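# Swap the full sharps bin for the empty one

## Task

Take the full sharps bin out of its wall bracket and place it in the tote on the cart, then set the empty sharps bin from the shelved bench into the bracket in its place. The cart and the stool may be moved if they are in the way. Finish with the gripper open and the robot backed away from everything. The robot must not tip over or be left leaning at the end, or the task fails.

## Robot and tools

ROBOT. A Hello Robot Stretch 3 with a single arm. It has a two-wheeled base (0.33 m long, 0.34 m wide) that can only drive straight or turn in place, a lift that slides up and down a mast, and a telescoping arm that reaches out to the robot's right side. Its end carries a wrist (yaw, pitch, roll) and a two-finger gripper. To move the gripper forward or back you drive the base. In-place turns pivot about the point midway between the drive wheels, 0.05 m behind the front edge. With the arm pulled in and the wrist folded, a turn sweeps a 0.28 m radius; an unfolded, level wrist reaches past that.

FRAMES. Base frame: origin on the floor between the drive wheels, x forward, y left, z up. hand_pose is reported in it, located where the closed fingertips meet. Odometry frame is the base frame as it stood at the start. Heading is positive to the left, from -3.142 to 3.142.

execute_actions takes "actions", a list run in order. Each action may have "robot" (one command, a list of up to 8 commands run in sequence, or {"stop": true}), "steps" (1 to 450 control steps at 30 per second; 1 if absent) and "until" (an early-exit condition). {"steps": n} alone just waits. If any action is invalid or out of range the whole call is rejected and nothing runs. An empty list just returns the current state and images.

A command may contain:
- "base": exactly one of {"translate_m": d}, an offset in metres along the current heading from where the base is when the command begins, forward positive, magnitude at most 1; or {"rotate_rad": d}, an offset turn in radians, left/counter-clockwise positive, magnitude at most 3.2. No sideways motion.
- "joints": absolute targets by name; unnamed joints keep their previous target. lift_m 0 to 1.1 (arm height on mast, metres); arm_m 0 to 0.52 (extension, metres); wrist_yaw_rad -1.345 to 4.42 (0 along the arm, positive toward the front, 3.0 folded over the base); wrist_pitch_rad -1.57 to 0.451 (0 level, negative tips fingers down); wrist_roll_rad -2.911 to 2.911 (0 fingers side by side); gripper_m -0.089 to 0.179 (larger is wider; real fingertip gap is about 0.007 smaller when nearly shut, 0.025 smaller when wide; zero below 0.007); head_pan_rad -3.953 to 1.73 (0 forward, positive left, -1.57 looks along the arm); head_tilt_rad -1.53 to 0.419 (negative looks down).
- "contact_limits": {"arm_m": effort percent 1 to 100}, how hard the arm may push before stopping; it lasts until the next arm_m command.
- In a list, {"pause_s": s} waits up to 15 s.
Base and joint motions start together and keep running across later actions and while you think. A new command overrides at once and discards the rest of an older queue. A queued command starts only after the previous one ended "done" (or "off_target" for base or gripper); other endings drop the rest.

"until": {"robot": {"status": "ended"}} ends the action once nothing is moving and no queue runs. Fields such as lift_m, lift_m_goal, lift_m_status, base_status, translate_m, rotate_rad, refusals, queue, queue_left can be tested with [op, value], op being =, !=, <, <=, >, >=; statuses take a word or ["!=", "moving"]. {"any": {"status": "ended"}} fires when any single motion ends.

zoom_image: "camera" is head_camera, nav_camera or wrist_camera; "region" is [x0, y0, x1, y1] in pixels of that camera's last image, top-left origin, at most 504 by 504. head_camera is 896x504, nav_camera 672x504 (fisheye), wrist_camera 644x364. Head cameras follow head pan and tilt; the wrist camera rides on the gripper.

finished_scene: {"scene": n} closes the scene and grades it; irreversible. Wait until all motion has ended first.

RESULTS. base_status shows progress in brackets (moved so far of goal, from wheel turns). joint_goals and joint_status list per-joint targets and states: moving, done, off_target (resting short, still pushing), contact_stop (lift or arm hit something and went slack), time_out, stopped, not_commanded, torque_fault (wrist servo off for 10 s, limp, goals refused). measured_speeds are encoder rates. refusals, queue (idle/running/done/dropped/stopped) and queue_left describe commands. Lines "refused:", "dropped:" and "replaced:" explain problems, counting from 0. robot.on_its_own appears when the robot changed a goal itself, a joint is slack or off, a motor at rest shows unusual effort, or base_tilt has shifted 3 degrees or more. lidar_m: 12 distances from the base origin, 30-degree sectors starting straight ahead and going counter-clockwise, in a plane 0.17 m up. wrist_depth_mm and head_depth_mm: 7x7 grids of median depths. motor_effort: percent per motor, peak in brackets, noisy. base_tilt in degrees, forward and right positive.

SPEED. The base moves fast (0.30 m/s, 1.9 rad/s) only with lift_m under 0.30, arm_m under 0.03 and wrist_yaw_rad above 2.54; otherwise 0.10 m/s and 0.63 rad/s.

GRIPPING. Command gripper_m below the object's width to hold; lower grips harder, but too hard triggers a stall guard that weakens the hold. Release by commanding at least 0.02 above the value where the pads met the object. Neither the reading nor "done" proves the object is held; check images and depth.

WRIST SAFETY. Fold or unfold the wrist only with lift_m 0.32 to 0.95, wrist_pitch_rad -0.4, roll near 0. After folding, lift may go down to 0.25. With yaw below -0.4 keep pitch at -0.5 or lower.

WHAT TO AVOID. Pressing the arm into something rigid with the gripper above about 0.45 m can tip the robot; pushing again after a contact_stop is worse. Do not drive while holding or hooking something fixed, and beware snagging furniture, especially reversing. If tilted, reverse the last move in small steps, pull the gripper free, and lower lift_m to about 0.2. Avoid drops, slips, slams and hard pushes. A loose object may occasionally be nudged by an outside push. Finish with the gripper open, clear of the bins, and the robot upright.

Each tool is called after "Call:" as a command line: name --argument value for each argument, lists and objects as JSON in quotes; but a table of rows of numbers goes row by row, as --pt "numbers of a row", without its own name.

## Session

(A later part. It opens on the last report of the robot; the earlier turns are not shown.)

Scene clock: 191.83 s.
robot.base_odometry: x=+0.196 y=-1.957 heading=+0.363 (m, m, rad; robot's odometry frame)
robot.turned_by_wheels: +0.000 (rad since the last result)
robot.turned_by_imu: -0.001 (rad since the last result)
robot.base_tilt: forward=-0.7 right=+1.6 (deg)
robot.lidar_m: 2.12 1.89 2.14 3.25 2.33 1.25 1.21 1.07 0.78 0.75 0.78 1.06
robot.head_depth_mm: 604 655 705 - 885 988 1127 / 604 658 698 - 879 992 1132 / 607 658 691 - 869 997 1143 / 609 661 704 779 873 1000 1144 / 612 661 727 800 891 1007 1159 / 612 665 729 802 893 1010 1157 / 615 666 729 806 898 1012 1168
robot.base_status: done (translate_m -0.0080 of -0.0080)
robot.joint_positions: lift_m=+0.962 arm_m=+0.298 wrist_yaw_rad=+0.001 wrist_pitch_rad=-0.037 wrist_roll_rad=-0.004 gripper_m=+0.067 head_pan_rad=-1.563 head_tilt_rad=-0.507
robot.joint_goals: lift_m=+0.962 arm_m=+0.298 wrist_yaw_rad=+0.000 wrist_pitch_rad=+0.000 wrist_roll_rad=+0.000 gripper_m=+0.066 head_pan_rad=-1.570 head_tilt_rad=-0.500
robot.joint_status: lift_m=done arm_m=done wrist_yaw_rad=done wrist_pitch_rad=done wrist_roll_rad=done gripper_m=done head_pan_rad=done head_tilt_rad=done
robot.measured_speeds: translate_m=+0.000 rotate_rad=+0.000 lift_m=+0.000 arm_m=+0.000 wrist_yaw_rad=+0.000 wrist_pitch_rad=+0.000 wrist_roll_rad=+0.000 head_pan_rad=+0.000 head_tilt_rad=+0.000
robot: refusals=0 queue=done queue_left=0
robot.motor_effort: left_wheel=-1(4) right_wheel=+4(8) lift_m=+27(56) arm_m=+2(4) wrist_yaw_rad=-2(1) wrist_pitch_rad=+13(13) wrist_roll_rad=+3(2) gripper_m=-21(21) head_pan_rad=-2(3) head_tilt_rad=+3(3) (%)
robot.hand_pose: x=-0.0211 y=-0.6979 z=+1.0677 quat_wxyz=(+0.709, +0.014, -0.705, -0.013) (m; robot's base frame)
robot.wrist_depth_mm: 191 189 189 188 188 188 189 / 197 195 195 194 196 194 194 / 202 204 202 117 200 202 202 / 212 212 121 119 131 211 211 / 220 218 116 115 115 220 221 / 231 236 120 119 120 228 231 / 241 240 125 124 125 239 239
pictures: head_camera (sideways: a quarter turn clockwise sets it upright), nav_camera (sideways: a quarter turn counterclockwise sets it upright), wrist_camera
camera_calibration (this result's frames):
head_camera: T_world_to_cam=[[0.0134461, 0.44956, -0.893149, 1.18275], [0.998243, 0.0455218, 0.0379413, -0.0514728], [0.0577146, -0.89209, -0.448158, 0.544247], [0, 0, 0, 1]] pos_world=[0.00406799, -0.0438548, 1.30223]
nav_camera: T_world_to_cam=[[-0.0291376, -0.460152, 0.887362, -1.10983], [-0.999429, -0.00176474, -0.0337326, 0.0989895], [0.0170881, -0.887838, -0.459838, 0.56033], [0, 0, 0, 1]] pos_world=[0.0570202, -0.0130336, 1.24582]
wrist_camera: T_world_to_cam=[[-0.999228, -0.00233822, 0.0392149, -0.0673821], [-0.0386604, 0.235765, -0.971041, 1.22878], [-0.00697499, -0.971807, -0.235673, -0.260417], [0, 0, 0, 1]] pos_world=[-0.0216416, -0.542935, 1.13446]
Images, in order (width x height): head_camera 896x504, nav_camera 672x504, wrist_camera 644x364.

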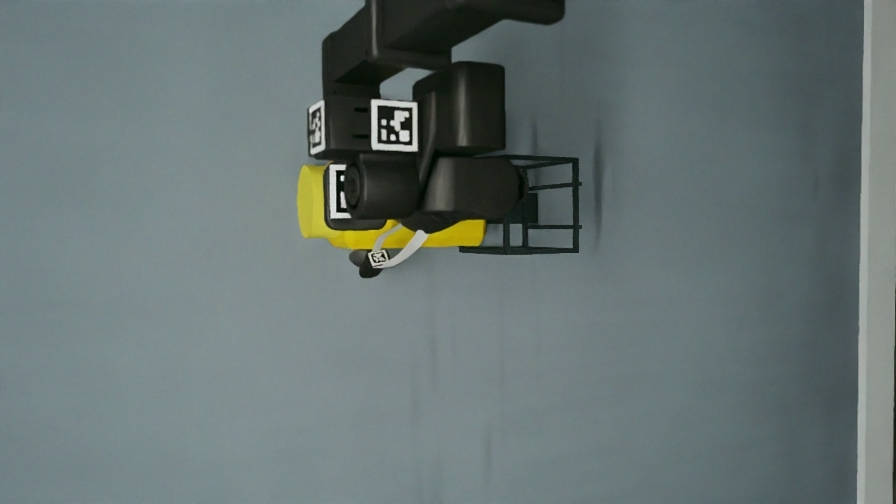

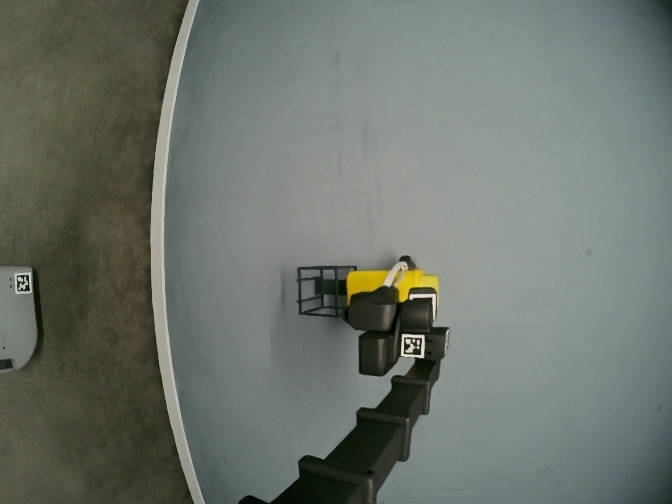

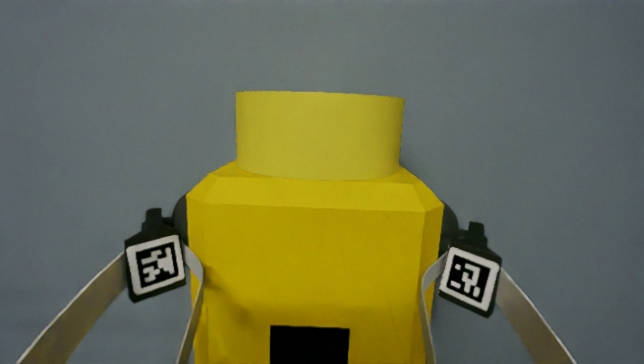

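Call:
execute_actions --actions '[{"robot":{"joints":{"lift_m":0.915}},"steps":300,"until":{"robot":{"status":"ended"}}}]'

Scene clock: 193.77 s.
robot.base_odometry: x=+0.196 y=-1.957 heading=+0.364 (m, m, rad; robot's odometry frame)
robot.turned_by_wheels: +0.000 (rad since the last result)
robot.turned_by_imu: +0.000 (rad since the last result)
robot.base_tilt: forward=-0.6 right=+1.6 (deg)
robot.lidar_m: 2.11 1.89 2.14 3.27 2.32 1.25 1.21 1.06 0.78 0.75 0.78 1.06
robot.head_depth_mm: 603 653 714 - 892 983 1129 / 605 656 717 - 904 993 1132 / 608 660 707 - 910 998 1142 / 610 660 713 773 875 1001 1147 / 609 663 724 799 887 1003 1149 / 613 665 729 802 895 1011 1155 / 615 668 729 804 901 1016 1168
robot.base_status: done (translate_m -0.0080 of -0.0080)
robot.joint_positions: lift_m=+0.915 arm_m=+0.298 wrist_yaw_rad=+0.006 wrist_pitch_rad=-0.032 wrist_roll_rad=-0.001 gripper_m=+0.067 head_pan_rad=-1.563 head_tilt_rad=-0.507
robot.joint_goals: lift_m=+0.915 arm_m=+0.298 wrist_yaw_rad=+0.000 wrist_pitch_rad=+0.000 wrist_roll_rad=+0.000 gripper_m=+0.066 head_pan_rad=-1.570 head_tilt_rad=-0.500
robot.joint_status: lift_m=done arm_m=done wrist_yaw_rad=done wrist_pitch_rad=done wrist_roll_rad=done gripper_m=done head_pan_rad=done head_tilt_rad=done
robot.measured_speeds: translate_m=+0.000 rotate_rad=+0.000 lift_m=+0.000 arm_m=+0.000 wrist_yaw_rad=+0.000 wrist_pitch_rad=+0.000 wrist_roll_rad=+0.000 head_pan_rad=+0.000 head_tilt_rad=+0.000
robot: refusals=0 queue=done queue_left=0
robot.motor_effort: left_wheel=+1(1) right_wheel=-1(4) lift_m=+26(26) arm_m=+3(3) wrist_yaw_rad=-7(9) wrist_pitch_rad=+12(13) wrist_roll_rad=+0(2) gripper_m=-22(21) head_pan_rad=-2(3) head_tilt_rad=+3(3) (%)
robot.hand_pose: x=-0.0199 y=-0.6980 z=+1.0218 quat_wxyz=(+0.708, +0.014, -0.706, -0.010) (m; robot's base frame)
robot.wrist_depth_mm: 189 189 189 190 188 188 188 / 196 197 194 194 195 194 194 / 204 206 201 116 202 203 202 / 213 212 119 118 132 211 209 / 219 219 116 115 115 220 219 / 234 235 120 120 120 228 228 / - 238 124 124 126 237 237
pictures: head_camera (sideways: a quarter turn clockwise sets it upright), nav_camera (sideways: a quarter turn counterclockwise sets it upright), wrist_camera
camera_calibration (this result's frames):
head_camera: T_world_to_cam=[[0.0134463, 0.449527, -0.893166, 1.18277], [0.998243, 0.0455233, 0.0379399, -0.051471], [0.0577148, -0.892106, -0.448125, 0.544205], [0, 0, 0, 1]] pos_world=[0.00406799, -0.0438547, 1.30223]
nav_camera: T_world_to_cam=[[-0.0291378, -0.460119, 0.887379, -1.10985], [-0.999429, -0.00176609, -0.0337329, 0.0989898], [0.0170883, -0.887855, -0.459805, 0.560288], [0, 0, 0, 1]] pos_world=[0.0570202, -0.0130357, 1.24582]
wrist_camera: T_world_to_cam=[[-0.999318, -0.0067739, 0.0362859, -0.0644878], [-0.036868, 0.23155, -0.972124, 1.18246], [-0.0018169, -0.9728, -0.231642, -0.276079], [0, 0, 0, 1]] pos_world=[-0.0213506, -0.542804, 1.08788]
Images, in order (width x height): head_camera 896x504, nav_camera 672x504, wrist_camera 644x364.

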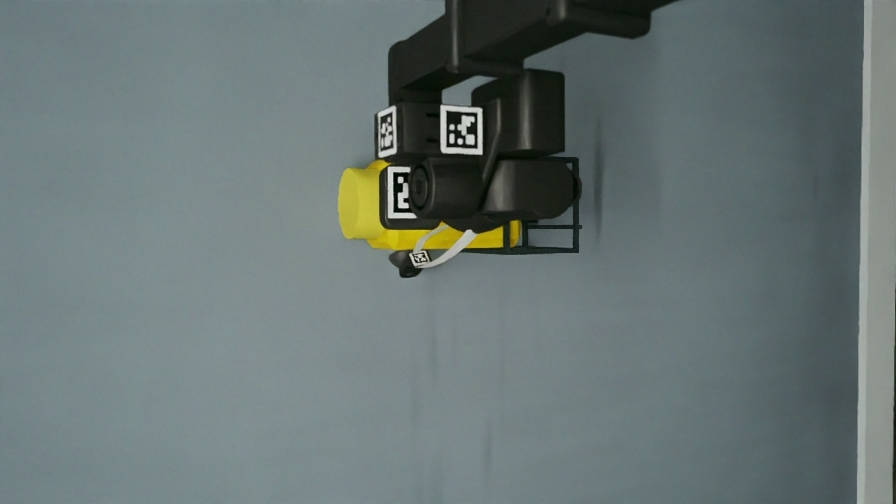

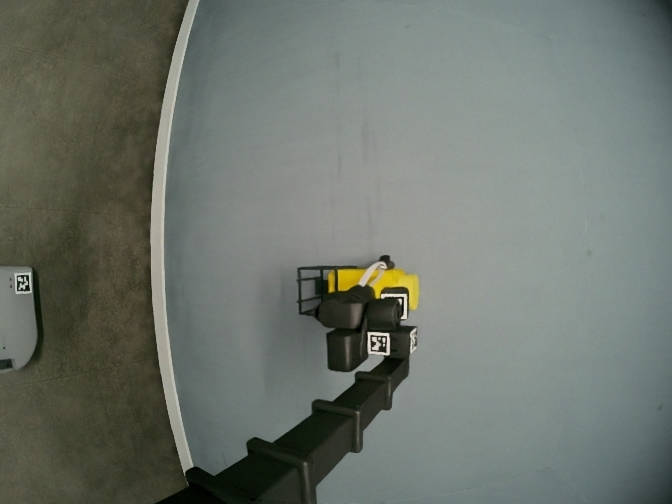

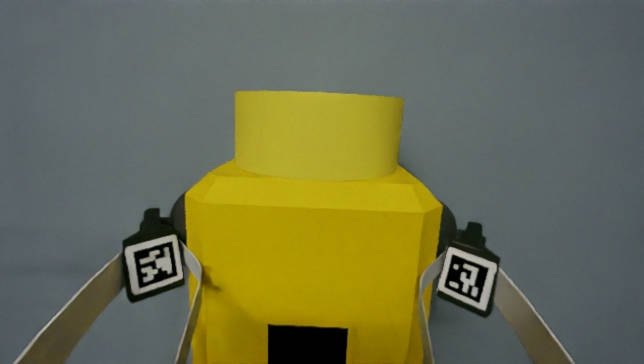

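Call:
execute_actions --actions '[{"robot":[{"base":{"translate_m":0.003}},{"joints":{"lift_m":0.848}}],"steps":300,"until":{"robot":{"status":"ended"}}}]'

Scene clock: 196.40 s.
robot.base_odometry: x=+0.198 y=-1.956 heading=+0.363 (m, m, rad; robot's odometry frame)
robot.turned_by_wheels: +0.000 (rad since the last result)
robot.turned_by_imu: -0.001 (rad since the last result)
robot.base_tilt: forward=-0.6 right=+1.5 (deg)
robot.lidar_m: 2.12 1.89 2.14 3.25 2.33 1.25 1.22 1.06 0.78 0.75 0.78 1.06
robot.head_depth_mm: 604 654 714 784 - 995 1141 / 607 658 716 779 - 991 1131 / 607 659 719 695 - 997 1140 / 609 661 723 775 886 1000 1145 / 611 664 725 799 892 1006 1149 / 613 665 727 802 892 1009 1157 / 613 668 730 806 897 1015 1164
robot.base_status: done (translate_m +0.0030 of +0.0030)
robot.joint_positions: lift_m=+0.848 arm_m=+0.298 wrist_yaw_rad=+0.003 wrist_pitch_rad=-0.034 wrist_roll_rad=-0.001 gripper_m=+0.067 head_pan_rad=-1.563 head_tilt_rad=-0.507
robot.joint_goals: lift_m=+0.848 arm_m=+0.298 wrist_yaw_rad=+0.000 wrist_pitch_rad=+0.000 wrist_roll_rad=+0.000 gripper_m=+0.066 head_pan_rad=-1.570 head_tilt_rad=-0.500
robot.joint_status: lift_m=done arm_m=done wrist_yaw_rad=done wrist_pitch_rad=done wrist_roll_rad=done gripper_m=done head_pan_rad=done head_tilt_rad=done
robot.measured_speeds: translate_m=+0.000 rotate_rad=+0.000 lift_m=+0.000 arm_m=+0.000 wrist_yaw_rad=+0.000 wrist_pitch_rad=+0.000 wrist_roll_rad=+0.000 head_pan_rad=+0.000 head_tilt_rad=+0.000
robot: refusals=0 queue=done queue_left=0
robot.motor_effort: left_wheel=-1(2) right_wheel=+4(7) lift_m=+26(28) arm_m=+4(3) wrist_yaw_rad=-3(7) wrist_pitch_rad=+12(13) wrist_roll_rad=+0(0) gripper_m=-21(22) head_pan_rad=-3(3) head_tilt_rad=+3(3) (%)
robot.hand_pose: x=-0.0207 y=-0.6980 z=+0.9544 quat_wxyz=(+0.708, +0.013, -0.706, -0.011) (m; robot's base frame)
robot.wrist_depth_mm: 190 190 189 190 189 189 189 / 195 196 196 194 196 196 195 / 206 204 201 117 201 205 203 / 213 213 121 118 129 210 210 / 221 219 116 115 116 220 220 / 230 235 120 120 120 227 229 / 241 239 124 123 125 239 239
pictures: head_camera (sideways: a quarter turn clockwise sets it upright), nav_camera (sideways: a quarter turn counterclockwise sets it upright), wrist_camera
camera_calibration (this result's frames):
head_camera: T_world_to_cam=[[0.0134464, 0.449527, -0.893166, 1.18277], [0.998243, 0.0455231, 0.0379399, -0.051471], [0.0577147, -0.892106, -0.448125, 0.544205], [0, 0, 0, 1]] pos_world=[0.00406799, -0.0438547, 1.30223]
nav_camera: T_world_to_cam=[[-0.0291379, -0.460119, 0.887379, -1.10985], [-0.999429, -0.00176597, -0.0337329, 0.0989898], [0.0170882, -0.887855, -0.459805, 0.560288], [0, 0, 0, 1]] pos_world=[0.0570202, -0.0130357, 1.24582]
wrist_camera: T_world_to_cam=[[-0.999334, -0.00372825, 0.0363027, -0.0607254], [-0.0361718, 0.233027, -0.971797, 1.11769], [-0.00483642, -0.972463, -0.233007, -0.290164], [0, 0, 0, 1]] pos_world=[-0.0216596, -0.542851, 1.02076]
Images, in order (width x height): head_camera 896x504, nav_camera 672x504, wrist_camera 644x364.

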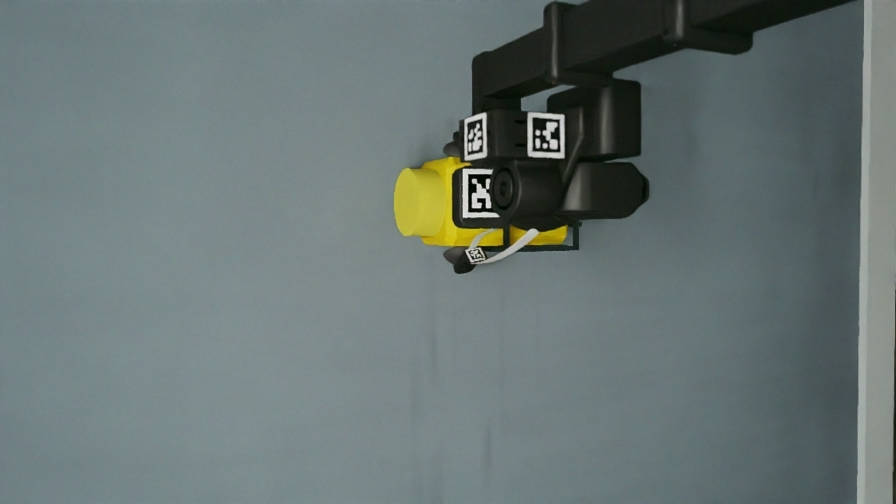

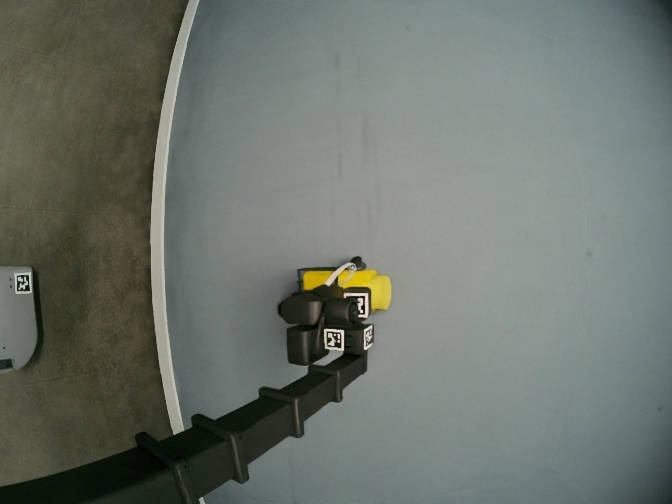

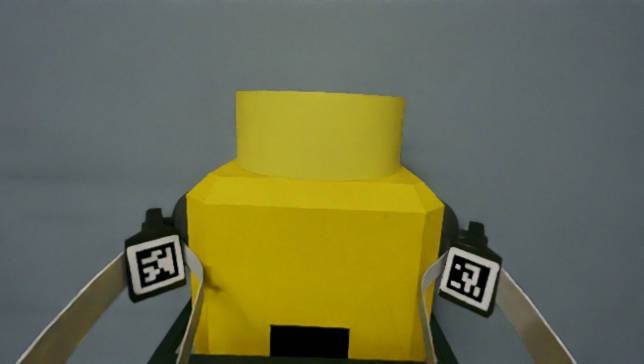

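Call:
execute_actions --actions '[{"robot":[{"joints":{"lift_m":0.843}},{"joints":{"gripper_m":0.15}},{"joints":{"arm_m":0.0,"lift_m":0.855}}],"steps":400,"until":{"robot":{"status":"ended"}}}]'

Scene clock: 201.93 s.
robot.base_odometry: x=+0.198 y=-1.956 heading=+0.363 (m, m, rad; robot's odometry frame)
robot.turned_by_wheels: +0.000 (rad since the last result)
robot.turned_by_imu: -0.001 (rad since the last result)
robot.base_tilt: forward=-0.6 right=+1.6 (deg)
robot.lidar_m: 2.11 1.89 2.14 3.25 2.33 1.25 1.22 1.07 0.78 0.75 0.77 1.06
robot.head_depth_mm: 605 657 714 786 874 993 1115 / 606 659 719 789 882 987 1129 / 607 660 722 703 852 980 - / 609 661 724 772 883 998 1154 / 610 663 725 800 891 1017 1156 / 613 665 727 802 895 1011 1159 / 615 669 730 804 899 1011 1164
robot.base_status: done (translate_m +0.0030 of +0.0030)
robot.joint_positions: lift_m=+0.855 arm_m=+0.000 wrist_yaw_rad=+0.001 wrist_pitch_rad=-0.020 wrist_roll_rad=-0.001 gripper_m=+0.150 head_pan_rad=-1.563 head_tilt_rad=-0.507
robot.joint_goals: lift_m=+0.855 arm_m=+0.000 wrist_yaw_rad=+0.000 wrist_pitch_rad=+0.000 wrist_roll_rad=+0.000 gripper_m=+0.150 head_pan_rad=-1.570 head_tilt_rad=-0.500
robot.joint_status: lift_m=done arm_m=done wrist_yaw_rad=done wrist_pitch_rad=done wrist_roll_rad=done gripper_m=done head_pan_rad=done head_tilt_rad=done
robot.measured_speeds: translate_m=+0.000 rotate_rad=+0.000 lift_m=+0.000 arm_m=+0.000 wrist_yaw_rad=+0.000 wrist_pitch_rad=+0.000 wrist_roll_rad=+0.000 head_pan_rad=+0.000 head_tilt_rad=+0.000
robot: refusals=0 queue=done queue_left=0
robot.motor_effort: left_wheel=+0(1) right_wheel=+4(4) lift_m=+55(55) arm_m=-3(6) wrist_yaw_rad=-1(3) wrist_pitch_rad=+7(12) wrist_roll_rad=+1(1) gripper_m=+0(88) head_pan_rad=-2(3) head_tilt_rad=+3(3) (%)
robot.hand_pose: x=-0.0211 y=-0.4009 z=+0.9640 quat_wxyz=(+0.708, +0.008, -0.706, -0.007) (m; robot's base frame)
robot.wrist_depth_mm: 465 458 464 459 457 456 454 / 474 477 476 476 480 470 471 / 495 502 484 413 490 491 489 / 525 502 511 415 512 519 511 / 532 524 532 430 517 514 524 / 544 562 548 548 553 - 543 / 574 565 575 591 576 565 575
pictures: head_camera (sideways: a quarter turn clockwise sets it upright), nav_camera (sideways: a quarter turn counterclockwise sets it upright), wrist_camera
camera_calibration (this result's frames):
head_camera: T_world_to_cam=[[0.0134476, 0.449432, -0.893214, 1.18283], [0.998243, 0.045526, 0.0379359, -0.0514657], [0.057714, -0.892154, -0.44803, 0.544081], [0, 0, 0, 1]] pos_world=[0.00406794, -0.0438547, 1.30224]
nav_camera: T_world_to_cam=[[-0.0291392, -0.460025, 0.887428, -1.10992], [-0.999429, -0.00176839, -0.0337335, 0.0989907], [0.0170876, -0.887904, -0.459711, 0.560165], [0, 0, 0, 1]] pos_world=[0.0570202, -0.0130417, 1.24582]
wrist_camera: T_world_to_cam=[[-0.999339, -0.00157361, 0.0363071, -0.0595294], [-0.0357655, 0.219705, -0.97491, 1.05546], [-0.00644273, -0.975565, -0.219616, -0.0132363], [0, 0, 0, 1]] pos_world=[-0.0218263, -0.244897, 1.02823]
Images, in order (width x height): head_camera 896x504, nav_camera 672x504, wrist_camera 644x364.

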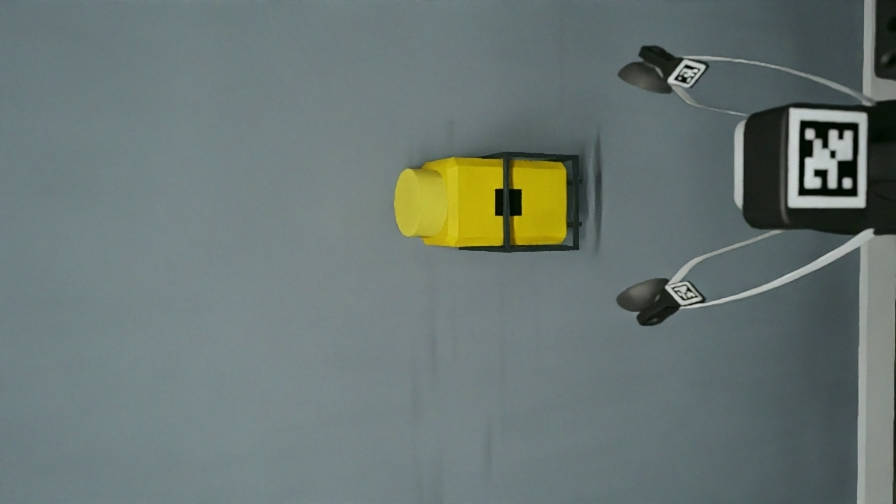

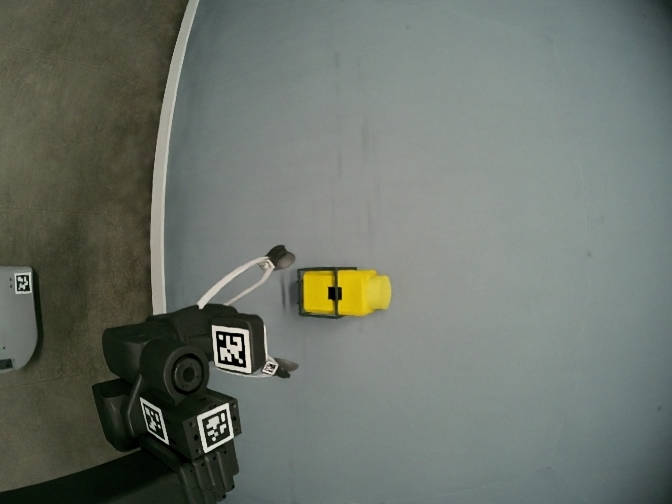

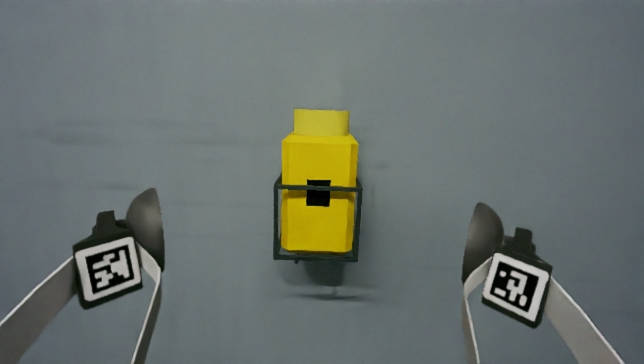

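Call:
execute_actions --actions '[{"robot":{"joints":{"wrist_yaw_rad":1.57,"head_pan_rad":-3.4,"head_tilt_rad":-0.4},"base":{"translate_m":0.12}},"steps":200,"until":{"robot":{"status":"ended"}}}]'

Scene clock: 205.47 s.
robot.base_odometry: x=+0.311 y=-1.914 heading=+0.363 (m, m, rad; robot's odometry frame)
robot.turned_by_wheels: +0.000 (rad since the last result)
robot.turned_by_imu: -0.001 (rad since the last result)
robot.base_tilt: forward=-0.6 right=+1.5 (deg)
robot.lidar_m: 2.00 1.80 1.96 3.28 2.50 1.37 1.33 1.07 0.78 0.75 0.78 1.06
robot.head_depth_mm: 1662 1760 1927 2082 2208 1890 - / 1618 1739 1869 2000 2129 1763 - / 1583 1689 1802 1714 1854 1715 - / 1540 1662 1779 1559 1845 1722 - / 1527 1607 1729 1834 1954 1802 - / 1488 1574 1682 1798 1940 1793 1438 / 1448 1545 1645 1765 1902 1807 1440
robot.base_status: done (translate_m +0.1200 of +0.1200)
robot.joint_positions: lift_m=+0.855 arm_m=+0.000 wrist_yaw_rad=+1.567 wrist_pitch_rad=-0.020 wrist_roll_rad=-0.001 gripper_m=+0.150 head_pan_rad=-3.393 head_tilt_rad=-0.409
robot.joint_goals: lift_m=+0.855 arm_m=+0.000 wrist_yaw_rad=+1.570 wrist_pitch_rad=+0.000 wrist_roll_rad=+0.000 gripper_m=+0.150 head_pan_rad=-3.400 head_tilt_rad=-0.400
robot.joint_status: lift_m=done arm_m=done wrist_yaw_rad=done wrist_pitch_rad=done wrist_roll_rad=done gripper_m=done head_pan_rad=done head_tilt_rad=done
robot.measured_speeds: translate_m=+0.000 rotate_rad=+0.000 lift_m=+0.000 arm_m=+0.000 wrist_yaw_rad=+0.000 wrist_pitch_rad=+0.000 wrist_roll_rad=+0.000 head_pan_rad=+0.000 head_tilt_rad=+0.000
robot: refusals=0 queue=done queue_left=0
robot.motor_effort: left_wheel=-1(1) right_wheel=+4(10) lift_m=+54(55) arm_m=-3(4) wrist_yaw_rad=+4(5) wrist_pitch_rad=+7(7) wrist_roll_rad=+0(1) gripper_m=-1(0) head_pan_rad=-2(37) head_tilt_rad=+3(10) (%)
robot.hand_pose: x=+0.2343 y=-0.1462 z=+0.9640 quat_wxyz=(+0.507, +0.504, -0.495, +0.494) (m; robot's base frame)
robot.wrist_depth_mm: - - - - - - 713 / - - - - - - 720 / - - - - - - 684 / - - - - - - 707 / - - - - - 947 704 / - - - - - - 687 / - - - - - - 624
pictures: head_camera (sideways: a quarter turn clockwise sets it upright), nav_camera (sideways: a quarter turn counterclockwise sets it upright), wrist_camera
camera_calibration (this result's frames):
head_camera: T_world_to_cam=[[0.343714, -0.105647, -0.933113, 1.23288], [-0.208094, -0.977517, 0.0340224, -0.0390167], [-0.915728, 0.182482, -0.357971, 0.432824], [0, 0, 0, 1]] pos_world=[-0.0355276, 0.0131278, 1.30668]
nav_camera: T_world_to_cam=[[-0.35044, 0.123656, 0.928386, -1.1614], [0.250893, 0.967412, -0.0341495, 0.0919097], [-0.902355, 0.220958, -0.370044, 0.449091], [0, 0, 0, 1]] pos_world=[-0.0248198, -0.0445305, 1.24755]
wrist_camera: T_world_to_cam=[[-0.00355056, -0.999334, 0.0363075, -0.183103], [-0.219885, -0.0346389, -0.974911, 1.01459], [0.975519, -0.011445, -0.219616, 0.147769], [0, 0, 0, 1]] pos_world=[0.0782918, -0.146146, 1.02823]
Images, in order (width x height): head_camera 896x504, nav_camera 672x504, wrist_camera 644x364.

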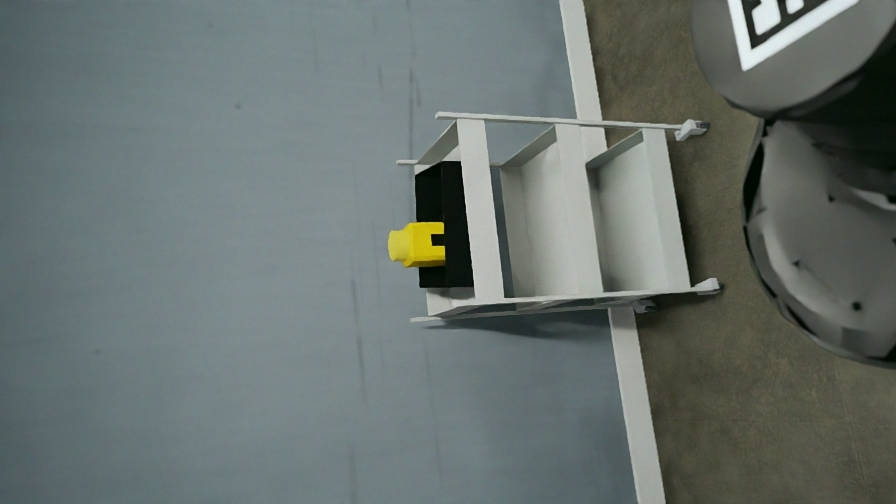

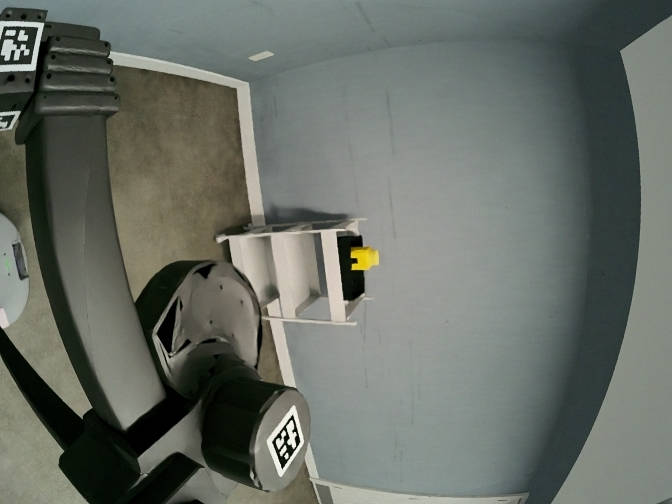

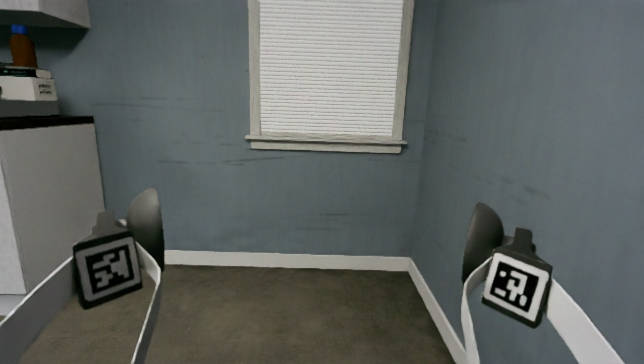

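Call:
finished_scene --scene 1

The scene is finished: the task was done.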